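# Place the cover onto the gearbox with two arms

## Task

Set the cover in place on top of the gearbox, then open the gripper(s) holding it and pull the arms away so nothing is touching it.

## Robot and tools

Robot: two arms, left_arm and right_arm, in a physics simulation. These are just names: left_arm sits on the +y side of the scene, which need not be the left of any picture. Each arm has six joints (waist, shoulder, elbow, wrist pitch, wrist yaw, wrist roll) plus a gripper.

Frame: one scene frame shared by both arms. Origin is on the table surface midway between the arms, +z up, +x out across the table, +y toward left_arm. A gripper's fingers point along its own +z and close along its own y. The reported end-effector point lies between the finger pads, roughly 1 cm short of the fingertips. Reported hand positions can be somewhat wrong, worse when the arm is stretched far.

Tool execute_actions. Argument actions is a list holding zero or one item. An empty list commands nothing and just reports the state. An item with rows (and optional steps) is a motion; an item with only steps is a wait. A refused call sends nothing to the robot. Optional pictures (boolean) chooses whether camera images come back; by default they do.
- Motion: rows is a list of 1 to 15 rows; steps is 1 to 15 (default 15), each step lasting 1/30 s. Row i is applied on step i; if there are fewer rows than steps, the final row is held for the remainder.
- Each row is one flat list of 14 numbers covering both arms, even if only one moves: left_arm waist, shoulder, elbow, wrist pitch, wrist yaw, wrist roll, opening, then the same seven for right_arm.
- The six joint numbers are absolute target angles in radians, in the same form as the Joint positions line, not offsets. Stated ranges per arm: waist -2.618 to 3.054, shoulder 0.000 to 3.142, elbow 0.000 to 3.142, wrist pitch -1.571 to 1.571, wrist yaw -1.571 to 1.571, wrist roll -2.094 to 2.094. True ends may differ by up to 0.036 rad either way. A target beyond a stated end by more than 0.036 rad, and farther out than the joint's last reported angle, gets the call refused. A target past the real end is clipped there, and the result may say "joint sent to its limit" (possibly about an earlier motion still running); the absence of that line does not prove there is more room.
- Opening is an absolute gripper command from -1 (closed) to +1 (fully open, pad gap 0.094 m). Between the extremes, the fingers go to where grip_measured would read that value. To hold something, command roughly 0.03 below the current grip_measured for a firm grip, less of a gap for a gentler one. Each gripper's reading may be off by about 1 mm, constant within a scene. Pad force tops out around 50 to 62 N, lower on some grippers and on parts under about 2 mm thick; first contact can spike harder.
- Speed: each step, a joint's target is capped at a fixed lead over its measured angle (waist 0.202, shoulder 0.258, elbow 0.238, wrist pitch 0.573, wrist yaw and roll 0.522 rad), and if the targets would move the gripper more than 70 mm from where it is, all are pulled back proportionally. Large moves therefore take several calls.
- Wait: steps up to 300, no new command; it returns once that many steps have passed since the previous result, with your response time counted in.

The simulation keeps running while you think. Arms keep chasing the last row sent until they all nearly stop (blocked or very slow counts as stopped) or a step is HELD; after that, only a new motion makes them move further or push harder. Fingers already opening or closing carry on.

Result lines: the state line gives left_arm and right_arm end_effector_position (metres) and end_effector_quat_wxyz in the scene frame. Joint positions and Joint velocities list, per arm, the six joints (rad, rad/s) and then the pad gap (m, m/s). grip_measured is the measured opening on the command scale. "joint command not followed" means the clearance check altered or blocked some joint targets; the rest of the row still ran. HELD flags steps where all or part of your row was not delivered. MOTOR HOT appears from 75 °C while a motor carries load; at 90 °C that arm is halted for 10 s (that threshold then stays off for 5 minutes, after which 90 °C halts it again), and at 100 °C the arm's motors and gripper go limp and it drops until cooled. Halts show as OVER-TEMPERATURE FAULT. Avoid holding loads longer than needed.

Tool zoom_image: camera is one of cam_high, cam_left_wrist, cam_right_wrist (each 504x504); region is [x0, y0, x1, y1] in pixels of that camera's latest image, origin at top-left, at most 504 by 504. It returns an enlarged view.

Tool finished_scene: scene is the integer number of the current scene. Replying without any tool call also ends things.

Cautions: the cover or loose parts may occasionally be yanked or nudged by an outside force. Nothing may leave the table, or the task fails. Do not let the arms collide or shove each other hard. Avoid dropping, slipping, slamming, hard impacts and excessive pushing. Faster, smoother work with less motor effort is better. After seating the cover, open the grippers and back the arms away.

Each tool is called in YAML: its name, and indented under it one key for each argument.

## Session

execute_actions:
  actions: []

Scene clock: 0.00 s of 4500.00 s.
left_arm: end_effector_position=(+0.2198, -0.0976, +0.3318) grip_measured=+1.000 end_effector_quat_wxyz=(+0.634, +0.759, +0.130, +0.069) | right_arm: end_effector_position=(+0.3560, -0.2761, +0.3015) grip_measured=+1.000 end_effector_quat_wxyz=(+0.259, +0.174, +0.940, +0.135)
Joint positions: left_arm=[-1.332  1.51   1.255  0.066  0.148  1.537  0.094] | right_arm=[-0.042  1.367  1.681 -1.355 -0.279  0.222  0.094]
Joint velocities: left_arm=[-0.002  0.002 -0.002  0.037 -0.037 -0.037  0.   ] | right_arm=[-0.002 -0.017 -0.002  0.051 -0.066  0.022  0.   ]
Motor temperatures (°C, as the motors report them): left_arm=[29 28 27 30 29 30] | right_arm=[30 29 30 27 27 30]

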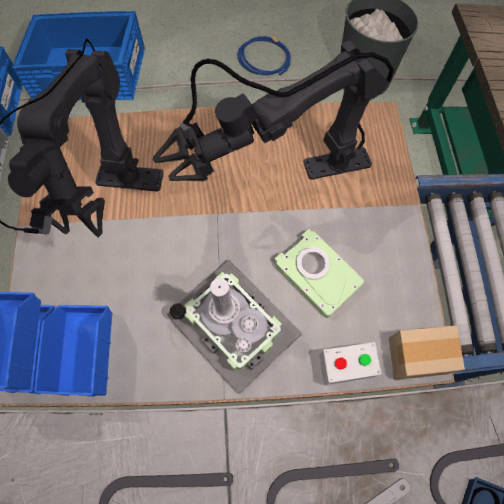

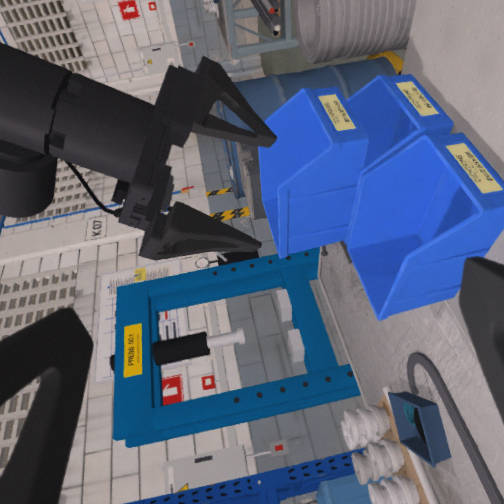

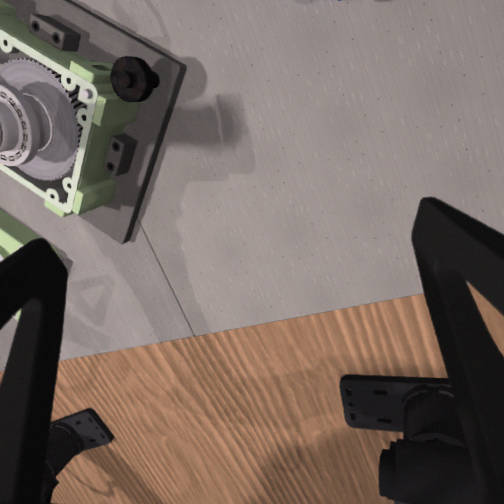

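zoom_image:
  camera: "cam_high"
  region: [150, 210, 390, 410]

Region (150, 210, 390, 410) of cam_high's 504x504 image, scaled by 2.100, with more detail than that image has.

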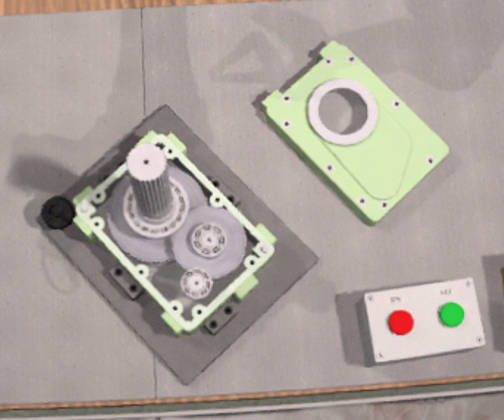

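execute_actions:
  actions:
    - {"rows":[[-0.49,1.66,1.77,-1.5,0,0,1,-0.7,1.0,1.0,-1.0,0,0,1]]}
  pictures: false

execute_actions:
  actions:
    - {"steps":45}

Scene clock: 4.47 s of 4500.00 s.
left_arm: end_effector_position=(+0.4275, +0.1366, +0.2608) grip_measured=+1.000 end_effector_quat_wxyz=(+0.349, +0.507, +0.789, +0.003) | right_arm: end_effector_position=(+0.2100, -0.4458, +0.1809) grip_measured=+1.000 end_effector_quat_wxyz=(+0.231, +0.415, +0.875, -0.100)
Joint positions: left_arm=[-0.712  1.681  1.714 -0.892  0.026  0.61   0.094] | right_arm=[-0.694  1.011  0.993 -1.046 -0.01   0.016  0.094]
Joint velocities: left_arm=[ 1.228  0.002  0.061 -1.722 -0.11  -1.648  0.   ] | right_arm=[-0.002 -0.007 -0.012  0.198  0.022 -0.081  0.   ]
Motor temperatures (°C, as the motors report them): left_arm=[29 30 29 32 29 30] | right_arm=[30 29 31 28 27 30]
Steps of this call (steps 1 to 90: nothing new was sent; then 0.97 s passed at rest; steps 91 to 105: all 15 steps of this action). Readings (joint positions):
91: left_arm=[-1.321 1.520 1.278 0.017 0.146 1.493] | right_arm=[-0.063 1.339 1.642 -1.302 -0.263 0.194]
92: left_arm=[-1.298 1.542 1.324 -0.053 0.139 1.432] | right_arm=[-0.116 1.286 1.563 -1.225 -0.225 0.160]
94: left_arm=[-1.221 1.597 1.422 -0.187 0.115 1.303] | right_arm=[-0.258 1.156 1.405 -1.134 -0.149 0.108]
98: left_arm=[-1.034 1.675 1.606 -0.477 0.067 1.037] | right_arm=[-0.540 0.986 1.138 -1.066 -0.063 0.052]
105: the state above

Scene clock: 5.97 s of 4500.00 s.
left_arm: end_effector_position=(+0.3480, +0.2747, +0.2086) grip_measured=+1.000 end_effector_quat_wxyz=(+0.071, +0.148, +0.986, -0.007) | right_arm: end_effector_position=(+0.2134, -0.4508, +0.1843) grip_measured=+1.000 end_effector_quat_wxyz=(+0.241, +0.409, +0.873, -0.108)
Joint positions: left_arm=[-0.481  1.681  1.736 -1.483 -0.006  0.007  0.094] | right_arm=[-0.694  1.011  0.993 -1.018 -0.006  0.006  0.094]
Joint velocities: left_arm=[ 0.002 -0.012  0.002 -0.051  0.051 -0.066  0.   ] | right_arm=[ 0.002  0.012 -0.002  0.007  0.022  0.022  0.   ]
Motor temperatures (°C, as the motors report them): left_arm=[29 30 29 32 29 30] | right_arm=[30 29 31 28 27 30]
Steps of this call (steps 1 to 45: the robot went on to your last target). Readings (joint positions):
1: left_arm=[-0.668 1.681 1.715 -0.952 0.023 0.552] | right_arm=[-0.694 1.011 0.993 -1.038 -0.009 0.014]
2: left_arm=[-0.625 1.681 1.715 -1.013 0.020 0.489] | right_arm=[-0.694 1.011 0.993 -1.034 -0.009 0.013]
4: left_arm=[-0.546 1.681 1.719 -1.149 0.011 0.345] | right_arm=[-0.694 1.011 0.993 -1.027 -0.008 0.010]
8: left_arm=[-0.480 1.681 1.732 -1.360 -0.007 0.143] | right_arm=[-0.694 1.011 0.993 -1.021 -0.007 0.008]
45: the state above
All arms were judged still, so your last target was given up. Only a new action makes them travel on or press farther. Fingers that are still opening or closing keep moving.

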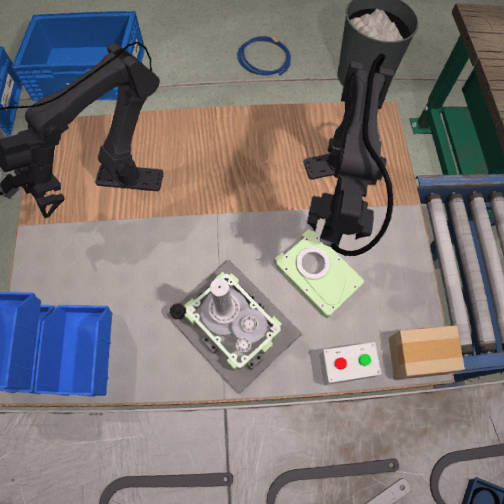

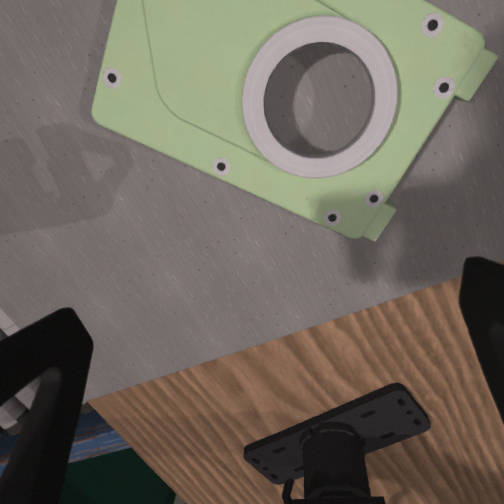

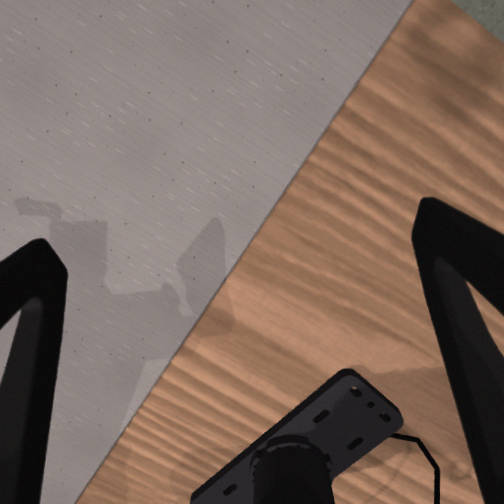

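zoom_image:
  camera: "cam_left_wrist"
  region: [204, 0, 504, 260]

execute_actions:
  actions:
    - {"rows":[[-0.2,1.0,1.0,-1.0,0,0,1,0.85,1.5,0.9,0.5,0,0,1]]}
  pictures: false

execute_actions:
  actions:
    - {"steps":45}

Region (204, 0, 504, 260) of cam_left_wrist's 504x504 image, scaled by 1.680, with more detail than that image has; it fills the top 437 rows of this view, and the rest is white.

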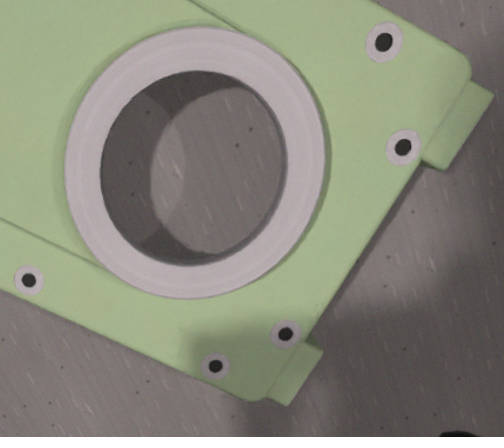

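Scene clock: 9.10 s of 4500.00 s.
left_arm: end_effector_position=(+0.2831, +0.3691, +0.1922) grip_measured=+1.000 end_effector_quat_wxyz=(+0.268, -0.000, +0.964, +0.005) | right_arm: end_effector_position=(+0.4708, -0.3634, +0.1339) grip_measured=+1.000 end_effector_quat_wxyz=(+0.426, +0.113, +0.896, -0.053)
Joint positions: left_arm=[-0.19   0.993  1.015 -1.051 -0.01   0.003  0.094] | right_arm=[-0.065  1.52   0.909 -0.073  0.006  0.006  0.094]
Joint velocities: left_arm=[-0.007  0.085 -0.032  0.154  0.037 -0.022  0.   ] | right_arm=[ 1.14   0.002  0.002  1.619 -0.051 -0.066  0.   ]
Motor temperatures (°C, as the motors report them): left_arm=[29 31 30 32 29 30] | right_arm=[30 29 31 28 27 30]
Steps of this call (steps 1 to 79: nothing new was sent; steps 80 to 94: all 15 steps of this action). Readings (joint positions):
80: left_arm=[-0.461 1.648 1.689 -1.414 0.006 0.007] | right_arm=[-0.677 1.022 0.988 -0.991 0.003 0.006]
81: left_arm=[-0.416 1.586 1.596 -1.305 0.018 0.007] | right_arm=[-0.638 1.051 0.982 -0.932 0.006 0.006]
83: left_arm=[-0.278 1.441 1.425 -1.173 0.011 0.007] | right_arm=[-0.553 1.146 0.969 -0.797 0.007 0.006]
87: left_arm=[-0.188 1.099 1.112 -1.071 -0.015 0.003] | right_arm=[-0.383 1.368 0.945 -0.518 0.009 0.006]
94: the state above

Scene clock: 10.60 s of 4500.00 s.
left_arm: end_effector_position=(+0.2891, +0.3689, +0.1950) grip_measured=+1.000 end_effector_quat_wxyz=(+0.280, +0.000, +0.960, +0.005) | right_arm: end_effector_position=(+0.4271, +0.0452, +0.2579) grip_measured=+1.000 end_effector_quat_wxyz=(+0.622, -0.246, +0.711, +0.218)
Joint positions: left_arm=[-0.19   0.996  1.014 -1.023 -0.009  0.003  0.094] | right_arm=[0.856 1.508 0.896 0.48  0.007 0.005 0.094]
Joint velocities: left_arm=[ 0.007  0.007  0.002 -0.022  0.051  0.007  0.   ] | right_arm=[ 0.002 -0.007 -0.007 -0.007 -0.037  0.037  0.   ]
Motor temperatures (°C, as the motors report them): left_arm=[29 31 30 32 29 30] | right_arm=[30 30 31 29 27 30]
Steps of this call (steps 1 to 45: the robot went on to your last target). Readings (joint positions):
1: left_arm=[-0.190 0.995 1.014 -1.045 -0.010 0.003] | right_arm=[-0.025 1.520 0.909 -0.016 0.006 0.006]
2: left_arm=[-0.190 0.996 1.014 -1.040 -0.010 0.003] | right_arm=[0.016 1.520 0.909 0.044 0.006 0.006]
4: left_arm=[-0.190 0.996 1.014 -1.033 -0.009 0.003] | right_arm=[0.103 1.520 0.909 0.149 0.007 0.006]
8: left_arm=[-0.190 0.996 1.014 -1.026 -0.009 0.003] | right_arm=[0.304 1.520 0.909 0.309 0.008 0.006]
45: the state above

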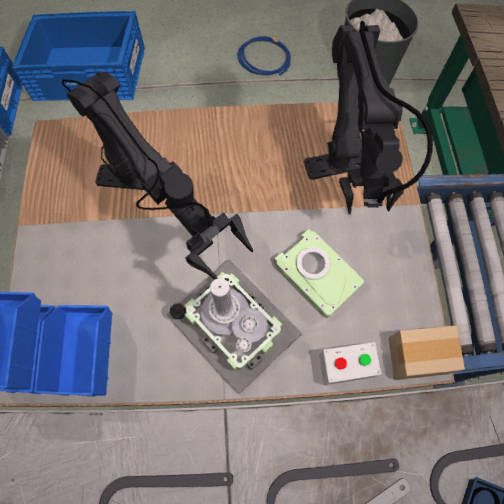

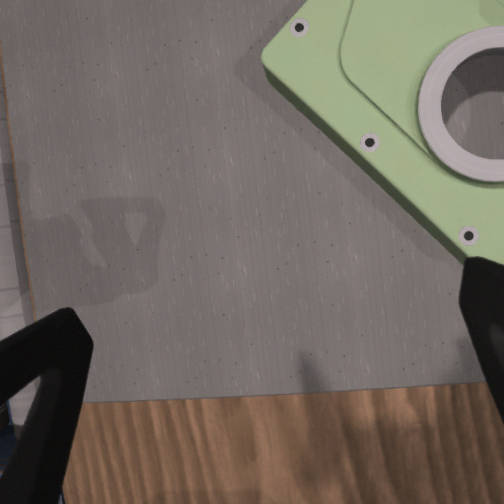

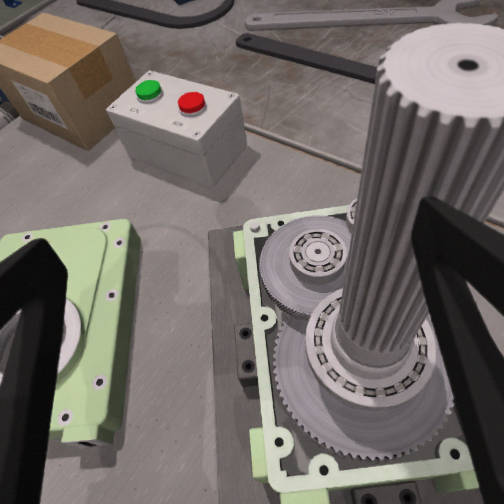

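execute_actions:
  actions:
    - {"rows":[[0.5,0.8,0.8,-1.0,0,0,1,1.11,1.45,1.0,0.3,0,0,1]],"steps":10}
  pictures: false

execute_actions:
  actions:
    - {"rows":[[0.5,0.8,0.8,-1.0,0,0,1,1.111,1.7,1.5,-0.4,0.113,0.144,0.3]],"steps":12}
  pictures: false

execute_actions:
  actions:
    - {"rows":[[0.5,0.8,0.8,-1.0,0,0,1,1.111,2.095,1.685,-0.468,0.113,0.144,0.3]],"steps":15}
  pictures: false

execute_actions:
  actions:
    - {"steps":20}

Scene clock: 18.83 s of 4500.00 s.
left_arm: end_effector_position=(+0.2053, +0.4974, +0.1574) grip_measured=+1.000 end_effector_quat_wxyz=(+0.258, -0.305, +0.912, +0.090) | right_arm: end_effector_position=(+0.3295, +0.1343, +0.2714) grip_measured=+1.000 end_effector_quat_wxyz=(+0.571, -0.350, +0.681, +0.297)
Joint positions: left_arm=[ 0.458  0.813  0.807 -1.011 -0.007  0.003  0.094] | right_arm=[ 1.124  1.475  0.965  0.337 -0.009  0.004  0.094]
Joint velocities: left_arm=[ 0.911 -0.002  0.002  0.022 -0.095  0.007  0.   ] | right_arm=[-0.115 -0.051  0.017 -0.081  0.095  0.022  0.   ]
Motor temperatures (°C, as the motors report them): left_arm=[29 30 30 33 29 30] | right_arm=[30 31 32 30 27 30]
Steps of this call (steps 1 to 15: the robot went on to your last target; steps 16 to 90: nothing new was sent; then 4.90 s passed at rest; steps 91 to 100: all 10 steps of this action). Readings (joint positions):
91: left_arm=[-0.160 0.972 0.983 -0.993 0.008 0.005] | right_arm=[0.873 1.507 0.903 0.460 0.017 0.005]
92: left_arm=[-0.091 0.922 0.923 -0.963 0.011 0.005] | right_arm=[0.907 1.505 0.915 0.431 0.025 0.005]
94: left_arm=[0.059 0.838 0.836 -0.990 0.004 0.004] | right_arm=[1.011 1.501 0.938 0.390 0.022 0.005]
98: left_arm=[0.352 0.813 0.807 -1.012 0.001 0.004] | right_arm=[1.128 1.481 0.963 0.345 -0.009 0.004]
100: the state above

Scene clock: 19.23 s of 4500.00 s.
left_arm: end_effector_position=(+0.2008, +0.5029, +0.1574) grip_measured=+1.000 end_effector_quat_wxyz=(+0.256, -0.320, +0.907, +0.095) | right_arm: end_effector_position=(+0.3690, +0.1511, +0.2409) grip_measured=+0.302 end_effector_quat_wxyz=(+0.432, -0.325, +0.816, +0.206)
Joint positions: left_arm=[ 0.489  0.813  0.807 -1.011 -0.009  0.003  0.094] | right_arm=[ 1.118  1.722  1.467 -0.322  0.097  0.129  0.061]
Joint velocities: left_arm=[-0.017 -0.007 -0.002 -0.007 -0.007  0.007  0.   ] | right_arm=[-0.007 -0.139  0.09  -0.271  0.037  0.066 -0.   ]
Motor temperatures (°C, as the motors report them): left_arm=[29 30 30 33 29 30] | right_arm=[30 31 32 30 27 30]
Steps of this call (steps 1 to 12: all 12 steps of this action). Readings (joint positions):
1: left_arm=[0.479 0.813 0.807 -1.011 -0.009 0.003] | right_arm=[1.122 1.491 0.996 0.275 0.004 0.019]
2: left_arm=[0.487 0.813 0.807 -1.011 -0.009 0.003] | right_arm=[1.121 1.534 1.065 0.180 0.023 0.041]
4: left_arm=[0.489 0.813 0.807 -1.011 -0.009 0.003] | right_arm=[1.119 1.645 1.224 -0.013 0.053 0.076]
8: left_arm=[0.489 0.813 0.807 -1.011 -0.009 0.003] | right_arm=[1.118 1.743 1.424 -0.250 0.084 0.114]
12: the state above

Scene clock: 19.73 s of 4500.00 s.
left_arm: end_effector_position=(+0.2008, +0.5029, +0.1574) grip_measured=+1.000 end_effector_quat_wxyz=(+0.256, -0.320, +0.907, +0.095) | right_arm: end_effector_position=(+0.3878, +0.1748, +0.0749) grip_measured=+0.302 end_effector_quat_wxyz=(+0.282, -0.357, +0.884, +0.111)
Joint positions: left_arm=[ 0.489  0.813  0.807 -1.011 -0.009  0.003  0.094] | right_arm=[ 1.118  2.148  1.662 -0.477  0.104  0.138  0.061]
Joint velocities: left_arm=[-0.007 -0.022 -0.012  0.066 -0.11   0.022  0.   ] | right_arm=[-0.012 -0.203  0.007  0.007 -0.007  0.037 -0.   ]
Motor temperatures (°C, as the motors report them): left_arm=[29 30 30 33 29 30] | right_arm=[30 31 32 30 27 30]
Steps of this call (steps 1 to 15: all 15 steps of this action). Readings (joint positions):
1: left_arm=[0.489 0.813 0.807 -1.011 -0.009 0.003] | right_arm=[1.118 1.746 1.506 -0.365 0.100 0.131]
2: left_arm=[0.489 0.813 0.807 -1.011 -0.009 0.003] | right_arm=[1.118 1.798 1.576 -0.385 0.102 0.133]
4: left_arm=[0.489 0.813 0.807 -1.011 -0.009 0.003] | right_arm=[1.118 1.903 1.650 -0.360 0.103 0.134]
8: left_arm=[0.489 0.813 0.807 -1.011 -0.009 0.003] | right_arm=[1.118 2.072 1.662 -0.393 0.104 0.137]
15: the state above

Scene clock: 20.40 s of 4500.00 s.
left_arm: end_effector_position=(+0.2008, +0.5029, +0.1574) grip_measured=+1.000 end_effector_quat_wxyz=(+0.256, -0.320, +0.907, +0.095) | right_arm: end_effector_position=(+0.3886, +0.1756, +0.0898) grip_measured=+0.302 end_effector_quat_wxyz=(+0.293, -0.355, +0.880, +0.117)
Joint positions: left_arm=[ 0.489  0.813  0.807 -1.011 -0.009  0.003  0.094] | right_arm=[ 1.118  2.12   1.662 -0.477  0.105  0.139  0.061]
Joint velocities: left_arm=[-0.002  0.007 -0.007 -0.066 -0.007 -0.051  0.   ] | right_arm=[-0.022  0.012  0.012  0.037 -0.007 -0.007 -0.   ]
Motor temperatures (°C, as the motors report them): left_arm=[29 30 30 33 29 30] | right_arm=[30 32 32 30 27 30]
Steps of this call (steps 1 to 20: the robot went on to your last target). Readings (joint positions):
1: left_arm=[0.489 0.813 0.807 -1.011 -0.009 0.003] | right_arm=[1.118 2.141 1.662 -0.477 0.104 0.138]
2: left_arm=[0.489 0.813 0.807 -1.011 -0.009 0.003] | right_arm=[1.118 2.135 1.662 -0.477 0.104 0.139]
4: left_arm=[0.489 0.813 0.807 -1.011 -0.009 0.003] | right_arm=[1.118 2.125 1.662 -0.477 0.104 0.139]
8: left_arm=[0.489 0.813 0.807 -1.011 -0.009 0.003] | right_arm=[1.118 2.120 1.662 -0.477 0.105 0.139]
20: the state above

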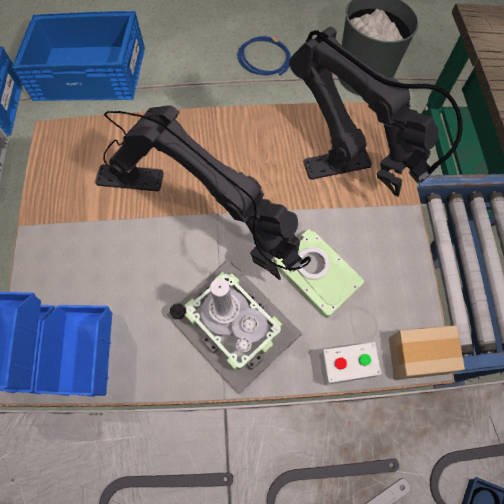

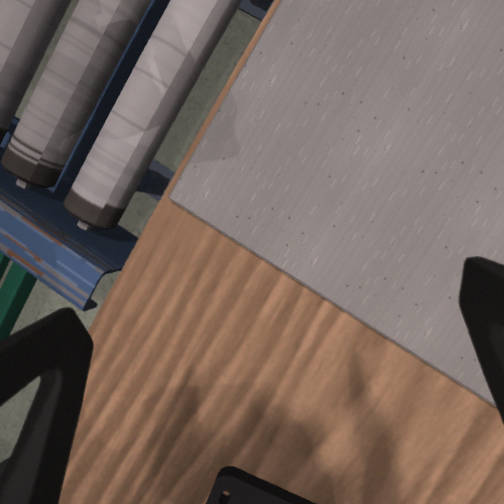

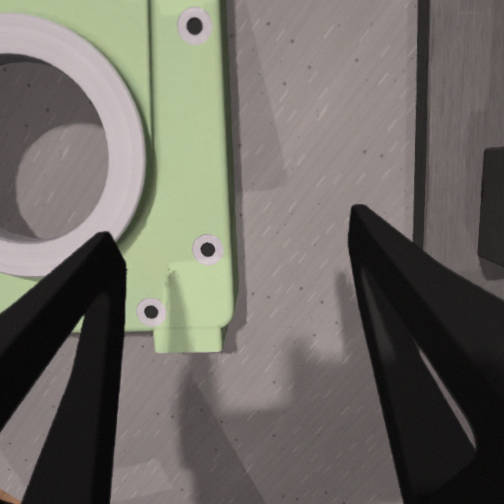

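execute_actions:
  actions:
    - {"rows":[[0.5,0.8,0.8,-1.0,0,0,1,1.125,2.12,1.73,-0.47,0.13,0.17,0.3],[0.5,0.8,0.8,-1.0,0,0,1,1.135,2.15,1.77,-0.47,0.15,0.19,0.3],[0.5,0.8,0.8,-1.0,0,0,1,1.145,2.18,1.8,-0.47,0.16,0.2,0.3],[0.5,0.8,0.8,-1.0,0,0,1,1.155,2.21,1.83,-0.47,0.17,0.22,0.3],[0.5,0.8,0.8,-1.0,0,0,1,1.165,2.235,1.86,-0.475,0.18,0.23,0.3],[0.5,0.8,0.8,-1.0,0,0,1,1.172,2.255,1.88,-0.478,0.19,0.24,0.3],[0.5,0.8,0.8,-1.0,0,0,1,1.172,2.27,1.89,-0.478,0.192,0.242,0.3],[0.5,0.8,0.8,-1.0,0,0,1,1.172,2.282,1.897,-0.478,0.192,0.242,0.3]],"steps":15}
  pictures: false

execute_actions:
  actions:
    - {"steps":15}

Scene clock: 23.83 s of 4500.00 s.
left_arm: end_effector_position=(+0.2008, +0.5029, +0.1574) grip_measured=+1.000 end_effector_quat_wxyz=(+0.256, -0.320, +0.907, +0.095) | right_arm: end_effector_position=(+0.3968, +0.2230, +0.0729) grip_measured=+0.302 end_effector_quat_wxyz=(+0.311, -0.326, +0.885, +0.118)
Joint positions: left_arm=[ 0.489  0.813  0.807 -1.011 -0.009  0.003  0.094] | right_arm=[ 1.175  2.297  1.863 -0.477  0.175  0.231  0.061]
Joint velocities: left_arm=[ 0.027 -0.007 -0.007 -0.081 -0.037  0.037  0.   ] | right_arm=[ 0.002  0.027 -0.017 -0.022  0.022  0.051  0.   ]
Motor temperatures (°C, as the motors report them): left_arm=[29 30 30 33 29 30] | right_arm=[30 33 33 30 27 30]
Steps of this call (steps 1 to 15: the robot went on to your last target; steps 16 to 88: nothing new was sent; steps 89 to 103: all 15 steps of this action). Readings (joint positions):
89: left_arm=[0.489 0.813 0.807 -1.011 -0.009 0.003] | right_arm=[1.118 2.121 1.666 -0.479 0.107 0.143]
90: left_arm=[0.489 0.813 0.807 -1.011 -0.009 0.003] | right_arm=[1.119 2.128 1.681 -0.486 0.113 0.150]
92: left_arm=[0.489 0.813 0.807 -1.011 -0.009 0.003] | right_arm=[1.124 2.160 1.740 -0.488 0.131 0.169]
96: left_arm=[0.489 0.813 0.807 -1.011 -0.009 0.003] | right_arm=[1.155 2.243 1.850 -0.473 0.162 0.207]
103: the state above

Scene clock: 24.33 s of 4500.00 s.
left_arm: end_effector_position=(+0.2008, +0.5029, +0.1574) grip_measured=+1.000 end_effector_quat_wxyz=(+0.256, -0.320, +0.907, +0.095) | right_arm: end_effector_position=(+0.3976, +0.2220, +0.0727) grip_measured=+0.302 end_effector_quat_wxyz=(+0.312, -0.322, +0.886, +0.116)
Joint positions: left_arm=[ 0.489  0.813  0.807 -1.011 -0.009  0.003  0.094] | right_arm=[ 1.175  2.298  1.863 -0.478  0.182  0.237  0.061]
Joint velocities: left_arm=[-0.002 -0.012 -0.002 -0.139  0.022 -0.007  0.   ] | right_arm=[ 0.007 -0.012 -0.002 -0.007  0.037 -0.037  0.001]
Motor temperatures (°C, as the motors report them): left_arm=[29 30 30 33 29 30] | right_arm=[30 33 33 30 27 30]
Steps of this call (steps 1 to 15: the robot went on to your last target). Readings (joint positions):
1: left_arm=[0.489 0.813 0.807 -1.011 -0.009 0.003] | right_arm=[1.175 2.298 1.863 -0.478 0.177 0.232]
2: left_arm=[0.489 0.813 0.807 -1.011 -0.009 0.003] | right_arm=[1.175 2.298 1.863 -0.478 0.178 0.233]
4: left_arm=[0.489 0.813 0.807 -1.011 -0.009 0.003] | right_arm=[1.175 2.298 1.863 -0.478 0.180 0.235]
8: left_arm=[0.489 0.813 0.807 -1.011 -0.009 0.003] | right_arm=[1.175 2.298 1.863 -0.478 0.181 0.236]
15: the state above
All arms were judged still, so your last target was given up. Only a new action makes them travel on or press farther. Fingers that are still opening or closing keep moving.

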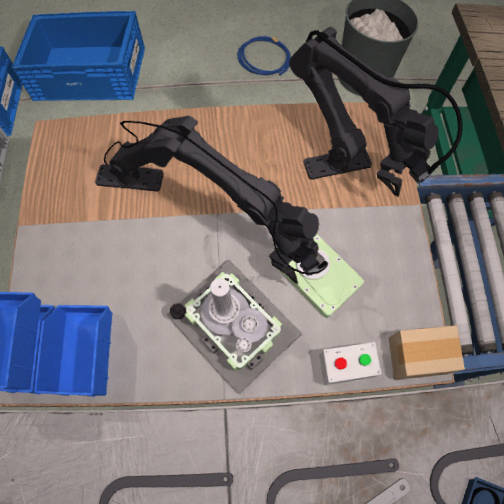

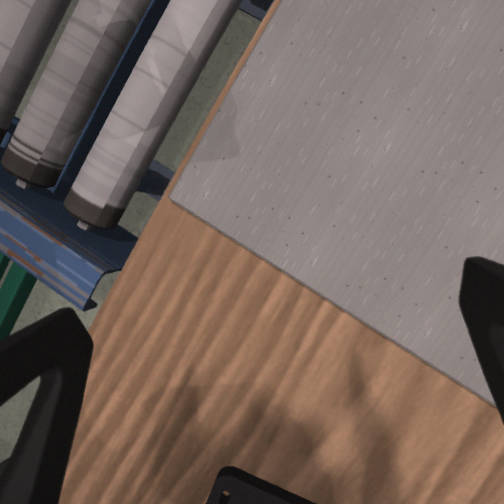

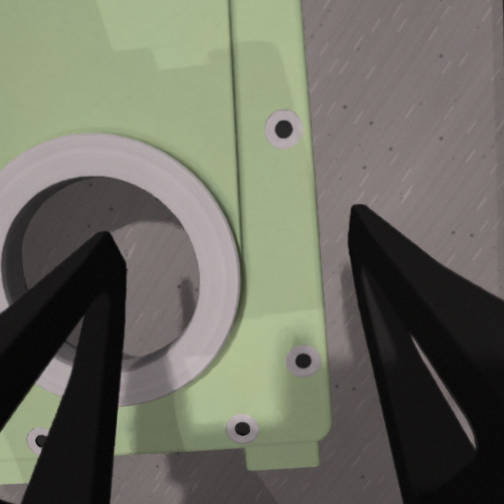

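execute_actions:
  actions:
    - {"rows":[[0.5,0.8,0.8,-1.0,0,0,1,1.165,2.28,1.86,-0.46,0.192,0.242,0.3],[0.5,0.8,0.8,-1.0,0,0,1,1.16,2.28,1.845,-0.445,0.192,0.242,0.3],[0.5,0.8,0.8,-1.0,0,0,1,1.158,2.28,1.83,-0.43,0.192,0.242,0.3],[0.5,0.8,0.8,-1.0,0,0,1,1.158,2.28,1.815,-0.415,0.192,0.242,0.3],[0.5,0.8,0.8,-1.0,0,0,1,1.158,2.28,1.80,-0.40,0.192,0.242,0.3],[0.5,0.8,0.8,-1.0,0,0,1,1.158,2.28,1.785,-0.385,0.192,0.242,0.3],[0.5,0.8,0.8,-1.0,0,0,1,1.158,2.28,1.77,-0.365,0.192,0.242,0.3]],"steps":15}

Scene clock: 26.20 s of 4500.00 s.
left_arm: end_effector_position=(+0.2008, +0.5029, +0.1574) grip_measured=+1.000 end_effector_quat_wxyz=(+0.256, -0.320, +0.907, +0.095) | right_arm: end_effector_position=(+0.4001, +0.2132, +0.0513) grip_measured=+0.302 end_effector_quat_wxyz=(+0.312, -0.317, +0.888, +0.113)
Joint positions: left_arm=[ 0.489  0.813  0.807 -1.011 -0.009  0.003  0.094] | right_arm=[ 1.163  2.298  1.777 -0.396  0.183  0.237  0.061]
Joint velocities: left_arm=[-0.007  0.002  0.012  0.007 -0.022  0.007  0.   ] | right_arm=[-0.012  0.017  0.012  0.154  0.066  0.037 -0.   ]
Motor temperatures (°C, as the motors report them): left_arm=[29 29 30 33 29 30] | right_arm=[30 34 33 30 27 30]
Steps of this call (steps 1 to 41: nothing new was sent; steps 42 to 56: all 15 steps of this action). Readings (joint positions):
42: left_arm=[0.489 0.813 0.807 -1.011 -0.009 0.003] | right_arm=[1.175 2.298 1.863 -0.478 0.183 0.237]
43: left_arm=[0.489 0.813 0.807 -1.011 -0.009 0.003] | right_arm=[1.174 2.298 1.863 -0.476 0.183 0.237]
45: left_arm=[0.489 0.813 0.807 -1.011 -0.009 0.003] | right_arm=[1.172 2.298 1.853 -0.460 0.183 0.237]
49: left_arm=[0.489 0.813 0.807 -1.011 -0.009 0.003] | right_arm=[1.165 2.298 1.802 -0.414 0.183 0.237]
56: the state above

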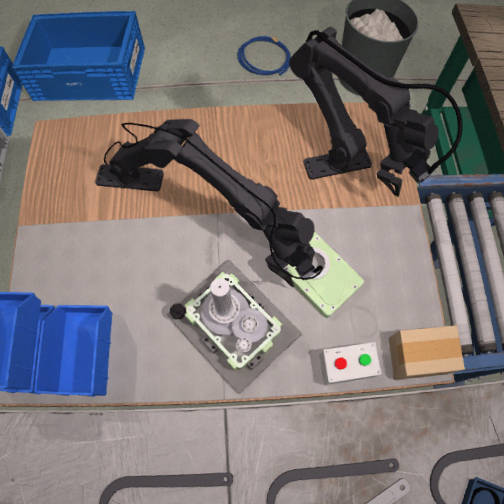

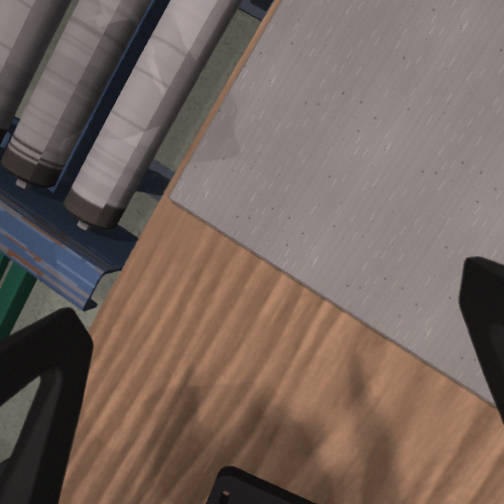

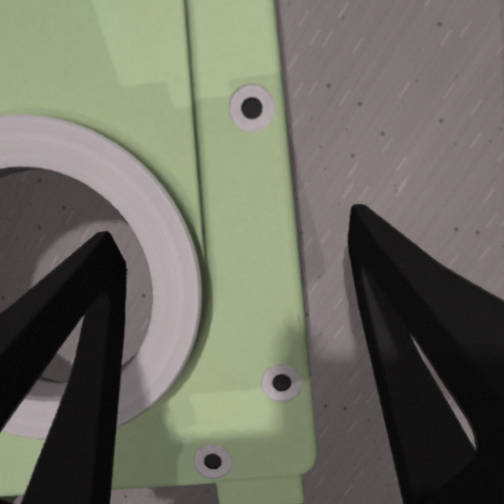

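execute_actions:
  actions:
    - {"rows":[[0.5,0.8,0.8,-1.0,0,0,1,1.158,2.28,1.76,-0.35,0.192,0.242,0.3],[0.5,0.8,0.8,-1.0,0,0,1,1.158,2.28,1.75,-0.34,0.192,0.242,0.3],[0.5,0.8,0.8,-1.0,0,0,1,1.158,2.28,1.74,-0.33,0.192,0.242,0.3],[0.5,0.8,0.8,-1.0,0,0,1,1.158,2.28,1.73,-0.32,0.192,0.242,0.3],[0.5,0.8,0.8,-1.0,0,0,1,1.158,2.28,1.72,-0.315,0.192,0.242,0.3],[0.5,0.8,0.8,-1.0,0,0,1,1.158,2.28,1.71,-0.31,0.192,0.242,0.3]],"steps":15}

Scene clock: 29.20 s of 4500.00 s.
left_arm: end_effector_position=(+0.2008, +0.5029, +0.1574) grip_measured=+1.000 end_effector_quat_wxyz=(+0.256, -0.320, +0.907, +0.095) | right_arm: end_effector_position=(+0.4011, +0.2150, +0.0441) grip_measured=+0.302 end_effector_quat_wxyz=(+0.323, -0.313, +0.885, +0.122)
Joint positions: left_arm=[ 0.489  0.813  0.807 -1.011 -0.009  0.003  0.094] | right_arm=[ 1.163  2.298  1.729 -0.317  0.182  0.24   0.061]
Joint velocities: left_arm=[-0.012 -0.022 -0.007  0.022  0.066 -0.022  0.   ] | right_arm=[-0.017 -0.002  0.002 -0.095 -0.051 -0.022 -0.001]
Motor temperatures (°C, as the motors report them): left_arm=[29 29 30 34 29 30] | right_arm=[30 36 33 30 27 30]
Steps of this call (steps 1 to 30: the robot went on to your last target; steps 31 to 75: nothing new was sent; steps 76 to 90: all 15 steps of this action). Readings (joint positions):
76: left_arm=[0.489 0.813 0.807 -1.011 -0.009 0.003] | right_arm=[1.163 2.298 1.777 -0.381 0.183 0.237]
77: left_arm=[0.489 0.813 0.807 -1.011 -0.009 0.003] | right_arm=[1.163 2.298 1.775 -0.376 0.183 0.237]
79: left_arm=[0.489 0.813 0.807 -1.011 -0.009 0.003] | right_arm=[1.163 2.298 1.765 -0.360 0.183 0.237]
83: left_arm=[0.489 0.813 0.807 -1.011 -0.009 0.003] | right_arm=[1.163 2.298 1.733 -0.328 0.182 0.240]
90: the state above

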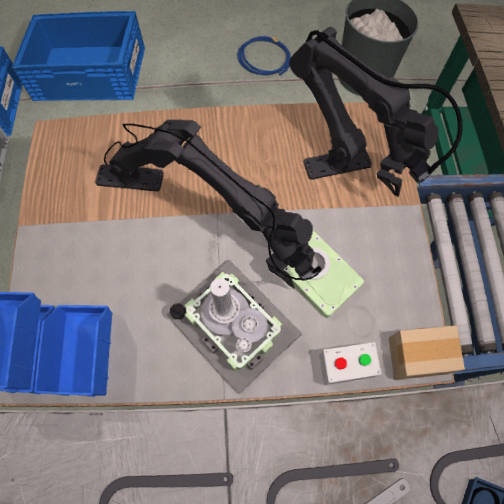

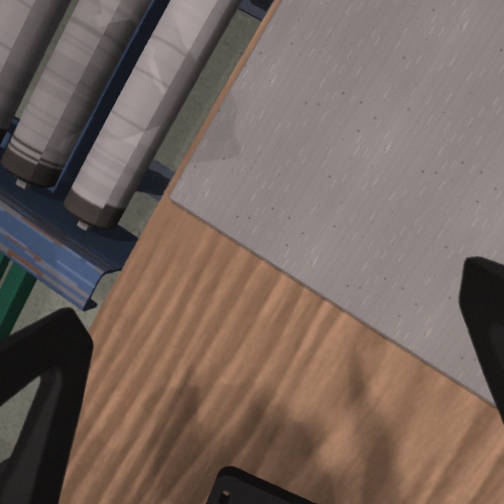

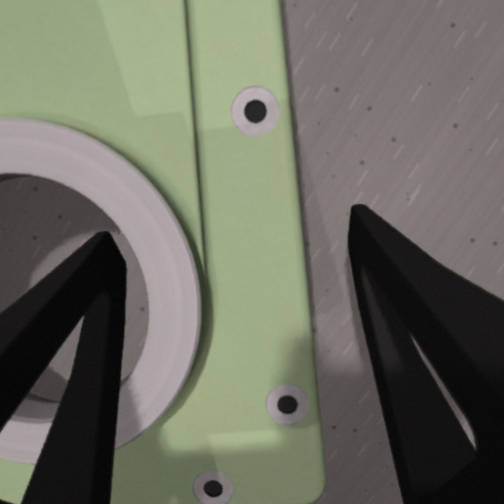

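execute_actions:
  actions:
    - {"rows":[[0.5,0.8,0.8,-1.0,0,0,1,1.158,2.265,1.70,-0.33,0.192,0.242,0.1],[0.5,0.8,0.8,-1.0,0,0,1,1.158,2.26,1.69,-0.33,0.192,0.242,0.1],[0.5,0.8,0.8,-1.0,0,0,1,1.158,2.26,1.68,-0.33,0.192,0.242,0.1],[0.5,0.8,0.8,-1.0,0,0,1,1.158,2.26,1.67,-0.33,0.192,0.242,0.1]],"steps":15}

Scene clock: 31.87 s of 4500.00 s.
left_arm: end_effector_position=(+0.2008, +0.5029, +0.1574) grip_measured=+1.000 end_effector_quat_wxyz=(+0.256, -0.320, +0.907, +0.095) | right_arm: end_effector_position=(+0.3999, +0.2139, +0.0467) grip_measured=+0.102 end_effector_quat_wxyz=(+0.327, -0.310, +0.884, +0.128)
Joint positions: left_arm=[ 0.489  0.813  0.807 -1.011 -0.009  0.003  0.094] | right_arm=[ 1.163  2.28   1.7   -0.292  0.18   0.245  0.052]
Joint velocities: left_arm=[-0.017  0.017 -0.002 -0.081  0.022  0.022  0.   ] | right_arm=[-0.007 -0.002  0.017  0.037 -0.066 -0.007 -0.   ]
Motor temperatures (°C, as the motors report them): left_arm=[29 29 30 34 29 30] | right_arm=[30 37 33 30 27 30]
Steps of this call (steps 1 to 15: the robot went on to your last target; steps 16 to 65: nothing new was sent; steps 66 to 80: all 15 steps of this action). Readings (joint positions):
66: left_arm=[0.489 0.813 0.807 -1.011 -0.009 0.003] | right_arm=[1.163 2.298 1.729 -0.315 0.181 0.242]
67: left_arm=[0.489 0.813 0.807 -1.011 -0.009 0.003] | right_arm=[1.163 2.296 1.727 -0.313 0.181 0.242]
69: left_arm=[0.489 0.813 0.807 -1.011 -0.009 0.003] | right_arm=[1.163 2.288 1.714 -0.304 0.180 0.243]
73: left_arm=[0.489 0.813 0.807 -1.011 -0.009 0.003] | right_arm=[1.163 2.281 1.701 -0.294 0.180 0.245]
80: the state above

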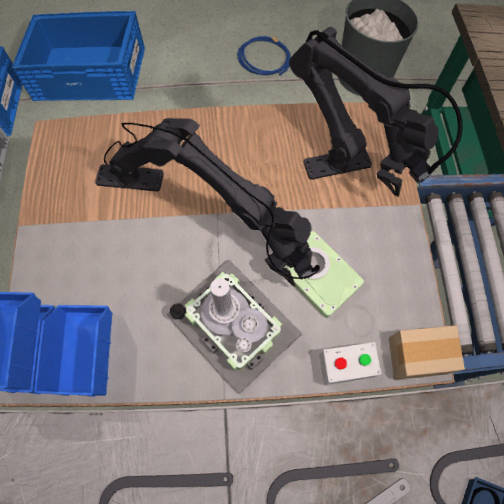

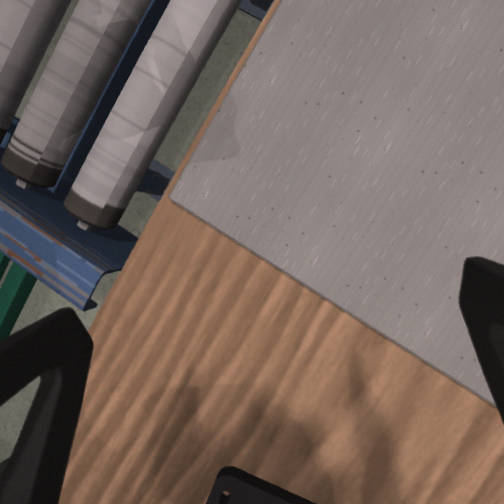

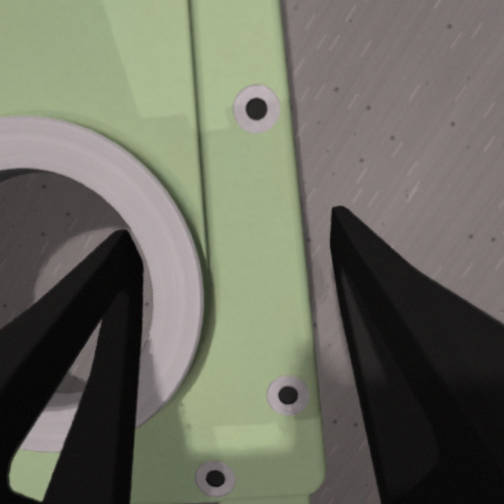

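execute_actions:
  actions:
    - {"rows":[[0.5,0.8,0.8,-1.0,0,0,1,1.158,2.24,1.72,-0.33,0.192,0.242,0.3],[0.5,0.8,0.8,-1.0,0,0,1,1.158,2.2,1.72,-0.33,0.192,0.242,0.3],[0.5,0.8,0.8,-1.0,0,0,1,1.158,2.15,1.72,-0.33,0.192,0.242,0.3],[0.5,0.8,0.8,-1.0,0,0,1,1.158,2.05,1.7,-0.33,0.192,0.242,0.3],[0.5,0.8,0.8,-1.0,0,0,1,1.158,1.9,1.6,-0.33,0.192,0.242,0.3],[0.5,0.8,0.8,-1.0,0,0,1,1.158,1.7,1.5,-0.33,0.192,0.242,0.3],[0.5,0.8,0.8,-0.5,0.4,0.3,1,1.158,0.9,0.9,-0.33,0,0,0.3]],"steps":15}
  pictures: false

execute_actions:
  actions:
    - {"rows":[[0.2,1.2,0.6,0.2,0.84,0.49,1,1.0,0.8,0.8,-0.33,0,0,0.3]],"steps":15}
  pictures: false

execute_actions:
  actions:
    - {"rows":[[0.1,1.25,0.57,0.25,0.85,0.497,1,0.4,0.6,0.6,-0.33,0,0,0.3],[0.0,1.3,0.54,0.3,0.85,0.497,1,0.4,0.6,0.6,-0.33,0,0,0.3],[-0.08,1.35,0.51,0.35,0.85,0.497,1,0.4,0.6,0.6,-0.33,0,0,0.3],[-0.13,1.39,0.48,0.39,0.85,0.497,1,0.4,0.6,0.6,-0.33,0,0,0.3],[-0.15,1.43,0.46,0.42,0.85,0.497,1,0.4,0.6,0.6,-0.33,0,0,0.3],[-0.15,1.46,0.45,0.42,0.85,0.497,1,0.4,0.6,0.6,-0.33,0,0,0.3]],"steps":15}
  pictures: false

execute_actions:
  actions:
    - {"steps":20}

Scene clock: 35.70 s of 4500.00 s.
left_arm: end_effector_position=(+0.2890, +0.4999, +0.2309) grip_measured=+1.000 end_effector_quat_wxyz=(+0.474, -0.115, +0.870, +0.077) | right_arm: end_effector_position=(+0.2744, +0.0717, +0.1588) grip_measured=+0.298 end_effector_quat_wxyz=(+0.350, -0.413, +0.821, +0.181)
Joint positions: left_arm=[ 0.492  0.813  0.8   -0.592  0.326  0.248  0.094] | right_arm=[ 1.161  1.39   0.957 -0.328  0.029  0.039  0.061]
Joint velocities: left_arm=[ 0.002  0.002 -0.002  0.564  0.447  0.33   0.   ] | right_arm=[ 0.007 -2.42  -1.414 -0.579 -0.198 -0.183 -0.001]
Motor temperatures (°C, as the motors report them): left_arm=[29 29 31 34 29 30] | right_arm=[30 38 33 30 27 30]
Steps of this call (steps 1 to 15: the robot went on to your last target; steps 16 to 90: nothing new was sent; then 0.33 s passed at rest; steps 91 to 105: all 15 steps of this action). Readings (joint positions):
91: left_arm=[0.489 0.813 0.807 -1.011 -0.009 0.003] | right_arm=[1.163 2.279 1.700 -0.293 0.180 0.245]
92: left_arm=[0.489 0.813 0.807 -1.011 -0.009 0.003] | right_arm=[1.163 2.275 1.700 -0.301 0.180 0.245]
94: left_arm=[0.489 0.813 0.807 -1.011 -0.009 0.003] | right_arm=[1.163 2.250 1.698 -0.323 0.180 0.245]
98: left_arm=[0.492 0.813 0.800 -0.919 0.087 0.077] | right_arm=[1.161 2.018 1.486 -0.303 0.126 0.169]
105: the state above

Scene clock: 36.20 s of 4500.00 s.
left_arm: end_effector_position=(+0.3923, +0.3779, +0.1770) grip_measured=+1.000 end_effector_quat_wxyz=(+0.567, +0.229, +0.784, -0.105) | right_arm: end_effector_position=(+0.2648, -0.0285, +0.2947) grip_measured=+0.298 end_effector_quat_wxyz=(+0.542, -0.317, +0.742, +0.235)
Joint positions: left_arm=[0.205 1.221 0.589 0.133 0.797 0.473 0.094] | right_arm=[ 0.998  0.791  0.805 -0.32   0.007  0.007  0.061]
Joint velocities: left_arm=[-0.007 -0.022 -0.002  0.388  0.168  0.066  0.   ] | right_arm=[ 0.007  0.007 -0.002 -0.095 -0.051  0.037 -0.   ]
Motor temperatures (°C, as the motors report them): left_arm=[29 29 31 34 29 30] | right_arm=[30 38 33 30 27 30]
Steps of this call (steps 1 to 15: all 15 steps of this action). Readings (joint positions):
1: left_arm=[0.477 0.826 0.785 -0.538 0.363 0.270] | right_arm=[1.143 1.305 0.908 -0.335 0.012 0.031]
2: left_arm=[0.435 0.859 0.762 -0.449 0.420 0.297] | right_arm=[1.101 1.218 0.865 -0.335 0.002 0.025]
4: left_arm=[0.337 0.974 0.708 -0.274 0.527 0.347] | right_arm=[1.017 1.050 0.815 -0.348 0.011 0.019]
8: left_arm=[0.210 1.216 0.615 -0.012 0.702 0.428] | right_arm=[0.998 0.797 0.805 -0.321 0.012 0.012]
15: the state above

Scene clock: 36.70 s of 4500.00 s.
left_arm: end_effector_position=(+0.3643, +0.2486, +0.0865) grip_measured=+1.000 end_effector_quat_wxyz=(+0.487, +0.358, +0.759, -0.243) | right_arm: end_effector_position=(+0.3254, -0.1952, +0.2414) grip_measured=+0.298 end_effector_quat_wxyz=(+0.568, -0.089, +0.816, +0.063)
Joint positions: left_arm=[-0.149  1.477  0.445  0.381  0.833  0.491  0.094] | right_arm=[ 0.406  0.615  0.601 -0.34   0.008  0.005  0.061]
Joint velocities: left_arm=[ 0.007 -0.002  0.002  0.168 -0.022  0.022  0.   ] | right_arm=[ 0.002 -0.007  0.027  0.037  0.022  0.037  0.001]
Motor temperatures (°C, as the motors report them): left_arm=[29 29 31 34 29 30] | right_arm=[30 37 33 30 27 30]
Steps of this call (steps 1 to 15: all 15 steps of this action). Readings (joint positions):
1: left_arm=[0.193 1.223 0.589 0.151 0.799 0.476] | right_arm=[0.968 0.772 0.778 -0.298 -0.010 0.005]
2: left_arm=[0.153 1.234 0.587 0.183 0.799 0.478] | right_arm=[0.900 0.722 0.724 -0.283 -0.013 0.005]
4: left_arm=[0.023 1.288 0.569 0.268 0.808 0.482] | right_arm=[0.748 0.635 0.637 -0.311 -0.006 0.005]
8: left_arm=[-0.143 1.440 0.484 0.353 0.832 0.489] | right_arm=[0.465 0.615 0.601 -0.341 0.003 0.005]
15: the state above

Scene clock: 37.37 s of 4500.00 s.
left_arm: end_effector_position=(+0.3666, +0.2487, +0.0896) grip_measured=+1.000 end_effector_quat_wxyz=(+0.494, +0.361, +0.754, -0.239) | right_arm: end_effector_position=(+0.3253, -0.1949, +0.2414) grip_measured=+0.298 end_effector_quat_wxyz=(+0.568, -0.090, +0.816, +0.064)
Joint positions: left_arm=[-0.149  1.477  0.445  0.402  0.833  0.491  0.094] | right_arm=[ 0.406  0.615  0.601 -0.34   0.006  0.005  0.061]
Joint velocities: left_arm=[-0.012 -0.002  0.002 -0.066  0.007 -0.037  0.   ] | right_arm=[-0.007 -0.007 -0.002  0.095 -0.037 -0.007  0.001]
Motor temperatures (°C, as the motors report them): left_arm=[29 29 31 34 29 30] | right_arm=[30 37 33 30 27 30]
Steps of this call (steps 1 to 20: the robot went on to your last target). Readings (joint positions):
1: left_arm=[-0.149 1.477 0.445 0.386 0.833 0.491] | right_arm=[0.406 0.615 0.601 -0.340 0.007 0.005]
2: left_arm=[-0.149 1.477 0.445 0.389 0.833 0.491] | right_arm=[0.406 0.615 0.601 -0.340 0.007 0.005]
4: left_arm=[-0.149 1.477 0.445 0.394 0.833 0.491] | right_arm=[0.406 0.615 0.601 -0.340 0.006 0.005]
8: left_arm=[-0.149 1.477 0.445 0.399 0.833 0.491] | right_arm=[0.406 0.615 0.601 -0.340 0.006 0.005]
20: the state above

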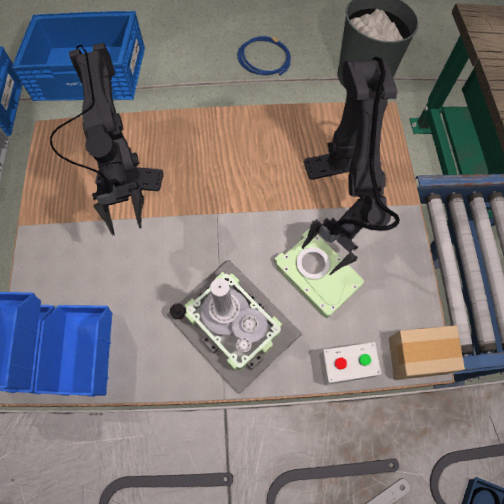

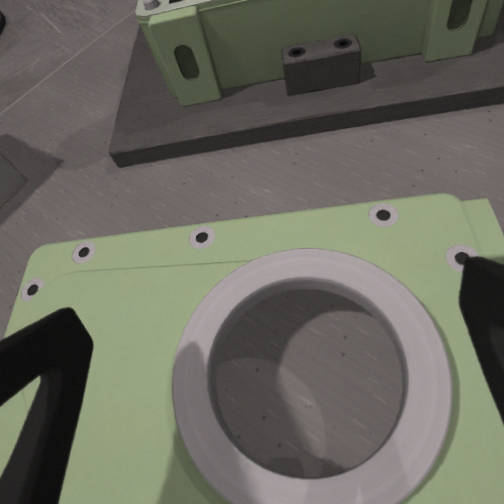

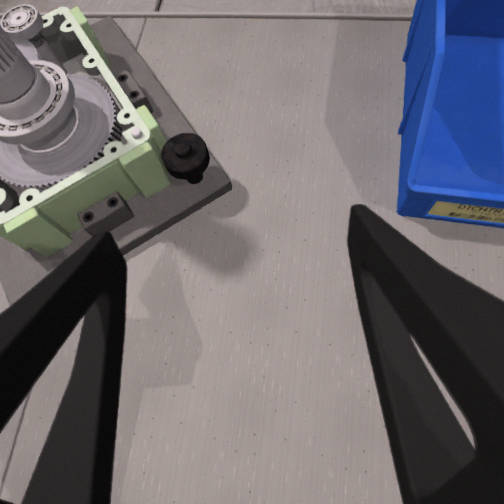

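execute_actions:
  actions:
    - {"rows":[[-0.155,1.48,0.43,0.45,0.85,0.497,1,0.4,0.6,0.6,-0.33,0,0,0.3],[-0.16,1.5,0.415,0.48,0.85,0.497,1,0.4,0.6,0.6,-0.33,0,0,0.3],[-0.162,1.515,0.40,0.51,0.85,0.497,1,0.4,0.6,0.6,-0.33,0,0,0.3],[-0.162,1.53,0.39,0.54,0.85,0.497,1,0.4,0.6,0.6,-0.33,0,0,0.3],[-0.162,1.545,0.38,0.57,0.85,0.497,1,0.4,0.6,0.6,-0.33,0,0,0.3],[-0.162,1.56,0.37,0.6,0.85,0.497,1,0.4,0.6,0.6,-0.33,0,0,0.3],[-0.162,1.57,0.36,0.625,0.85,0.497,1,0.4,0.6,0.6,-0.33,0,0,0.3]],"steps":15}
  pictures: false

execute_actions:
  actions:
    - {"steps":15}

Scene clock: 39.40 s of 4500.00 s.
left_arm: end_effector_position=(+0.3610, +0.2484, +0.0673) grip_measured=+1.000 end_effector_quat_wxyz=(+0.502, +0.363, +0.749, -0.236) | right_arm: end_effector_position=(+0.3253, -0.1948, +0.2414) grip_measured=+0.298 end_effector_quat_wxyz=(+0.568, -0.090, +0.816, +0.064)
Joint positions: left_arm=[-0.149  1.569  0.372  0.586  0.834  0.491  0.094] | right_arm=[ 0.406  0.615  0.601 -0.34   0.006  0.005  0.061]
Joint velocities: left_arm=[ 0.002 -0.022 -0.012  0.066 -0.051  0.022  0.   ] | right_arm=[ 0.002 -0.012  0.002  0.022 -0.066 -0.037 -0.001]
Motor temperatures (°C, as the motors report them): left_arm=[29 30 31 34 29 30] | right_arm=[30 36 33 31 27 30]
Steps of this call (steps 1 to 15: the robot went on to your last target; steps 16 to 46: nothing new was sent; steps 47 to 61: all 15 steps of this action). Readings (joint positions):
47: left_arm=[-0.149 1.477 0.445 0.405 0.833 0.491] | right_arm=[0.406 0.615 0.601 -0.340 0.006 0.005]
48: left_arm=[-0.149 1.479 0.443 0.415 0.833 0.491] | right_arm=[0.406 0.615 0.601 -0.340 0.006 0.005]
50: left_arm=[-0.149 1.493 0.432 0.455 0.833 0.491] | right_arm=[0.406 0.615 0.601 -0.340 0.006 0.005]
54: left_arm=[-0.149 1.550 0.390 0.538 0.834 0.491] | right_arm=[0.406 0.615 0.601 -0.340 0.006 0.005]
61: the state above

Scene clock: 39.90 s of 4500.00 s.
left_arm: end_effector_position=(+0.3632, +0.2485, +0.0704) grip_measured=+1.000 end_effector_quat_wxyz=(+0.509, +0.366, +0.744, -0.232) | right_arm: end_effector_position=(+0.3253, -0.1948, +0.2414) grip_measured=+0.298 end_effector_quat_wxyz=(+0.568, -0.090, +0.816, +0.064)
Joint positions: left_arm=[-0.149  1.569  0.372  0.606  0.834  0.491  0.094] | right_arm=[ 0.406  0.615  0.601 -0.34   0.006  0.005  0.061]
Joint velocities: left_arm=[-0.007  0.012 -0.002  0.007 -0.051 -0.007  0.   ] | right_arm=[ 0.007  0.002 -0.007  0.022 -0.037  0.007 -0.001]
Motor temperatures (°C, as the motors report them): left_arm=[29 30 31 34 29 30] | right_arm=[30 36 33 31 27 30]
Steps of this call (steps 1 to 15: the robot went on to your last target). Readings (joint positions):
1: left_arm=[-0.149 1.569 0.372 0.591 0.834 0.491] | right_arm=[0.406 0.615 0.601 -0.340 0.006 0.005]
2: left_arm=[-0.149 1.569 0.372 0.594 0.834 0.491] | right_arm=[0.406 0.615 0.601 -0.340 0.006 0.005]
4: left_arm=[-0.149 1.569 0.372 0.599 0.834 0.491] | right_arm=[0.406 0.615 0.601 -0.340 0.006 0.005]
8: left_arm=[-0.149 1.569 0.372 0.604 0.834 0.491] | right_arm=[0.406 0.615 0.601 -0.340 0.006 0.005]
15: the state above

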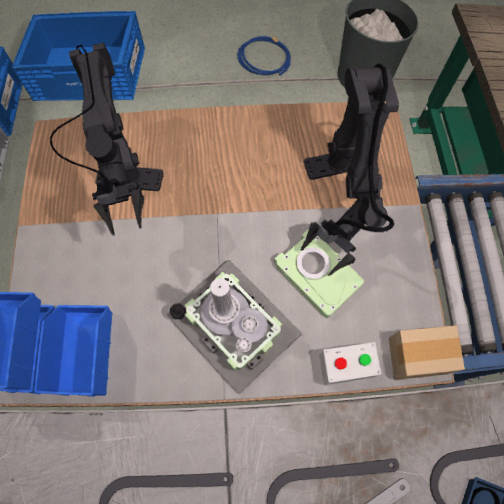

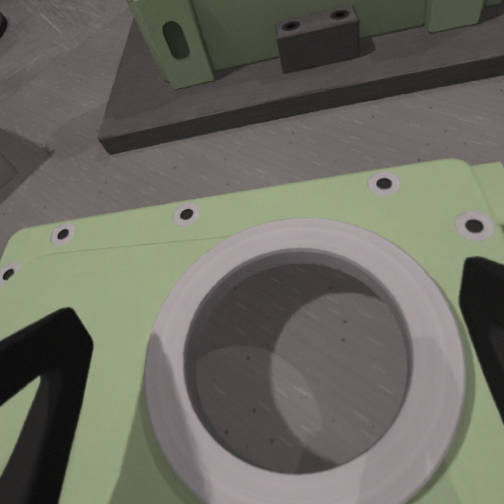

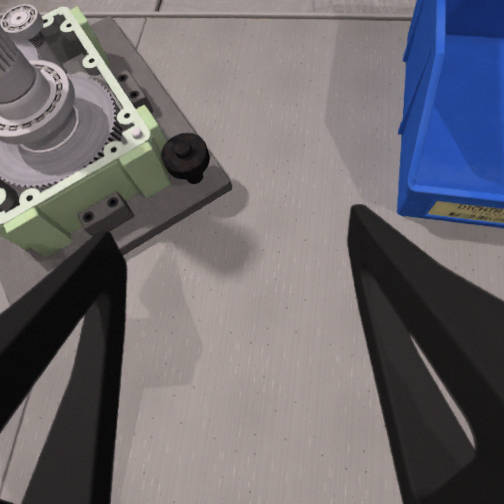

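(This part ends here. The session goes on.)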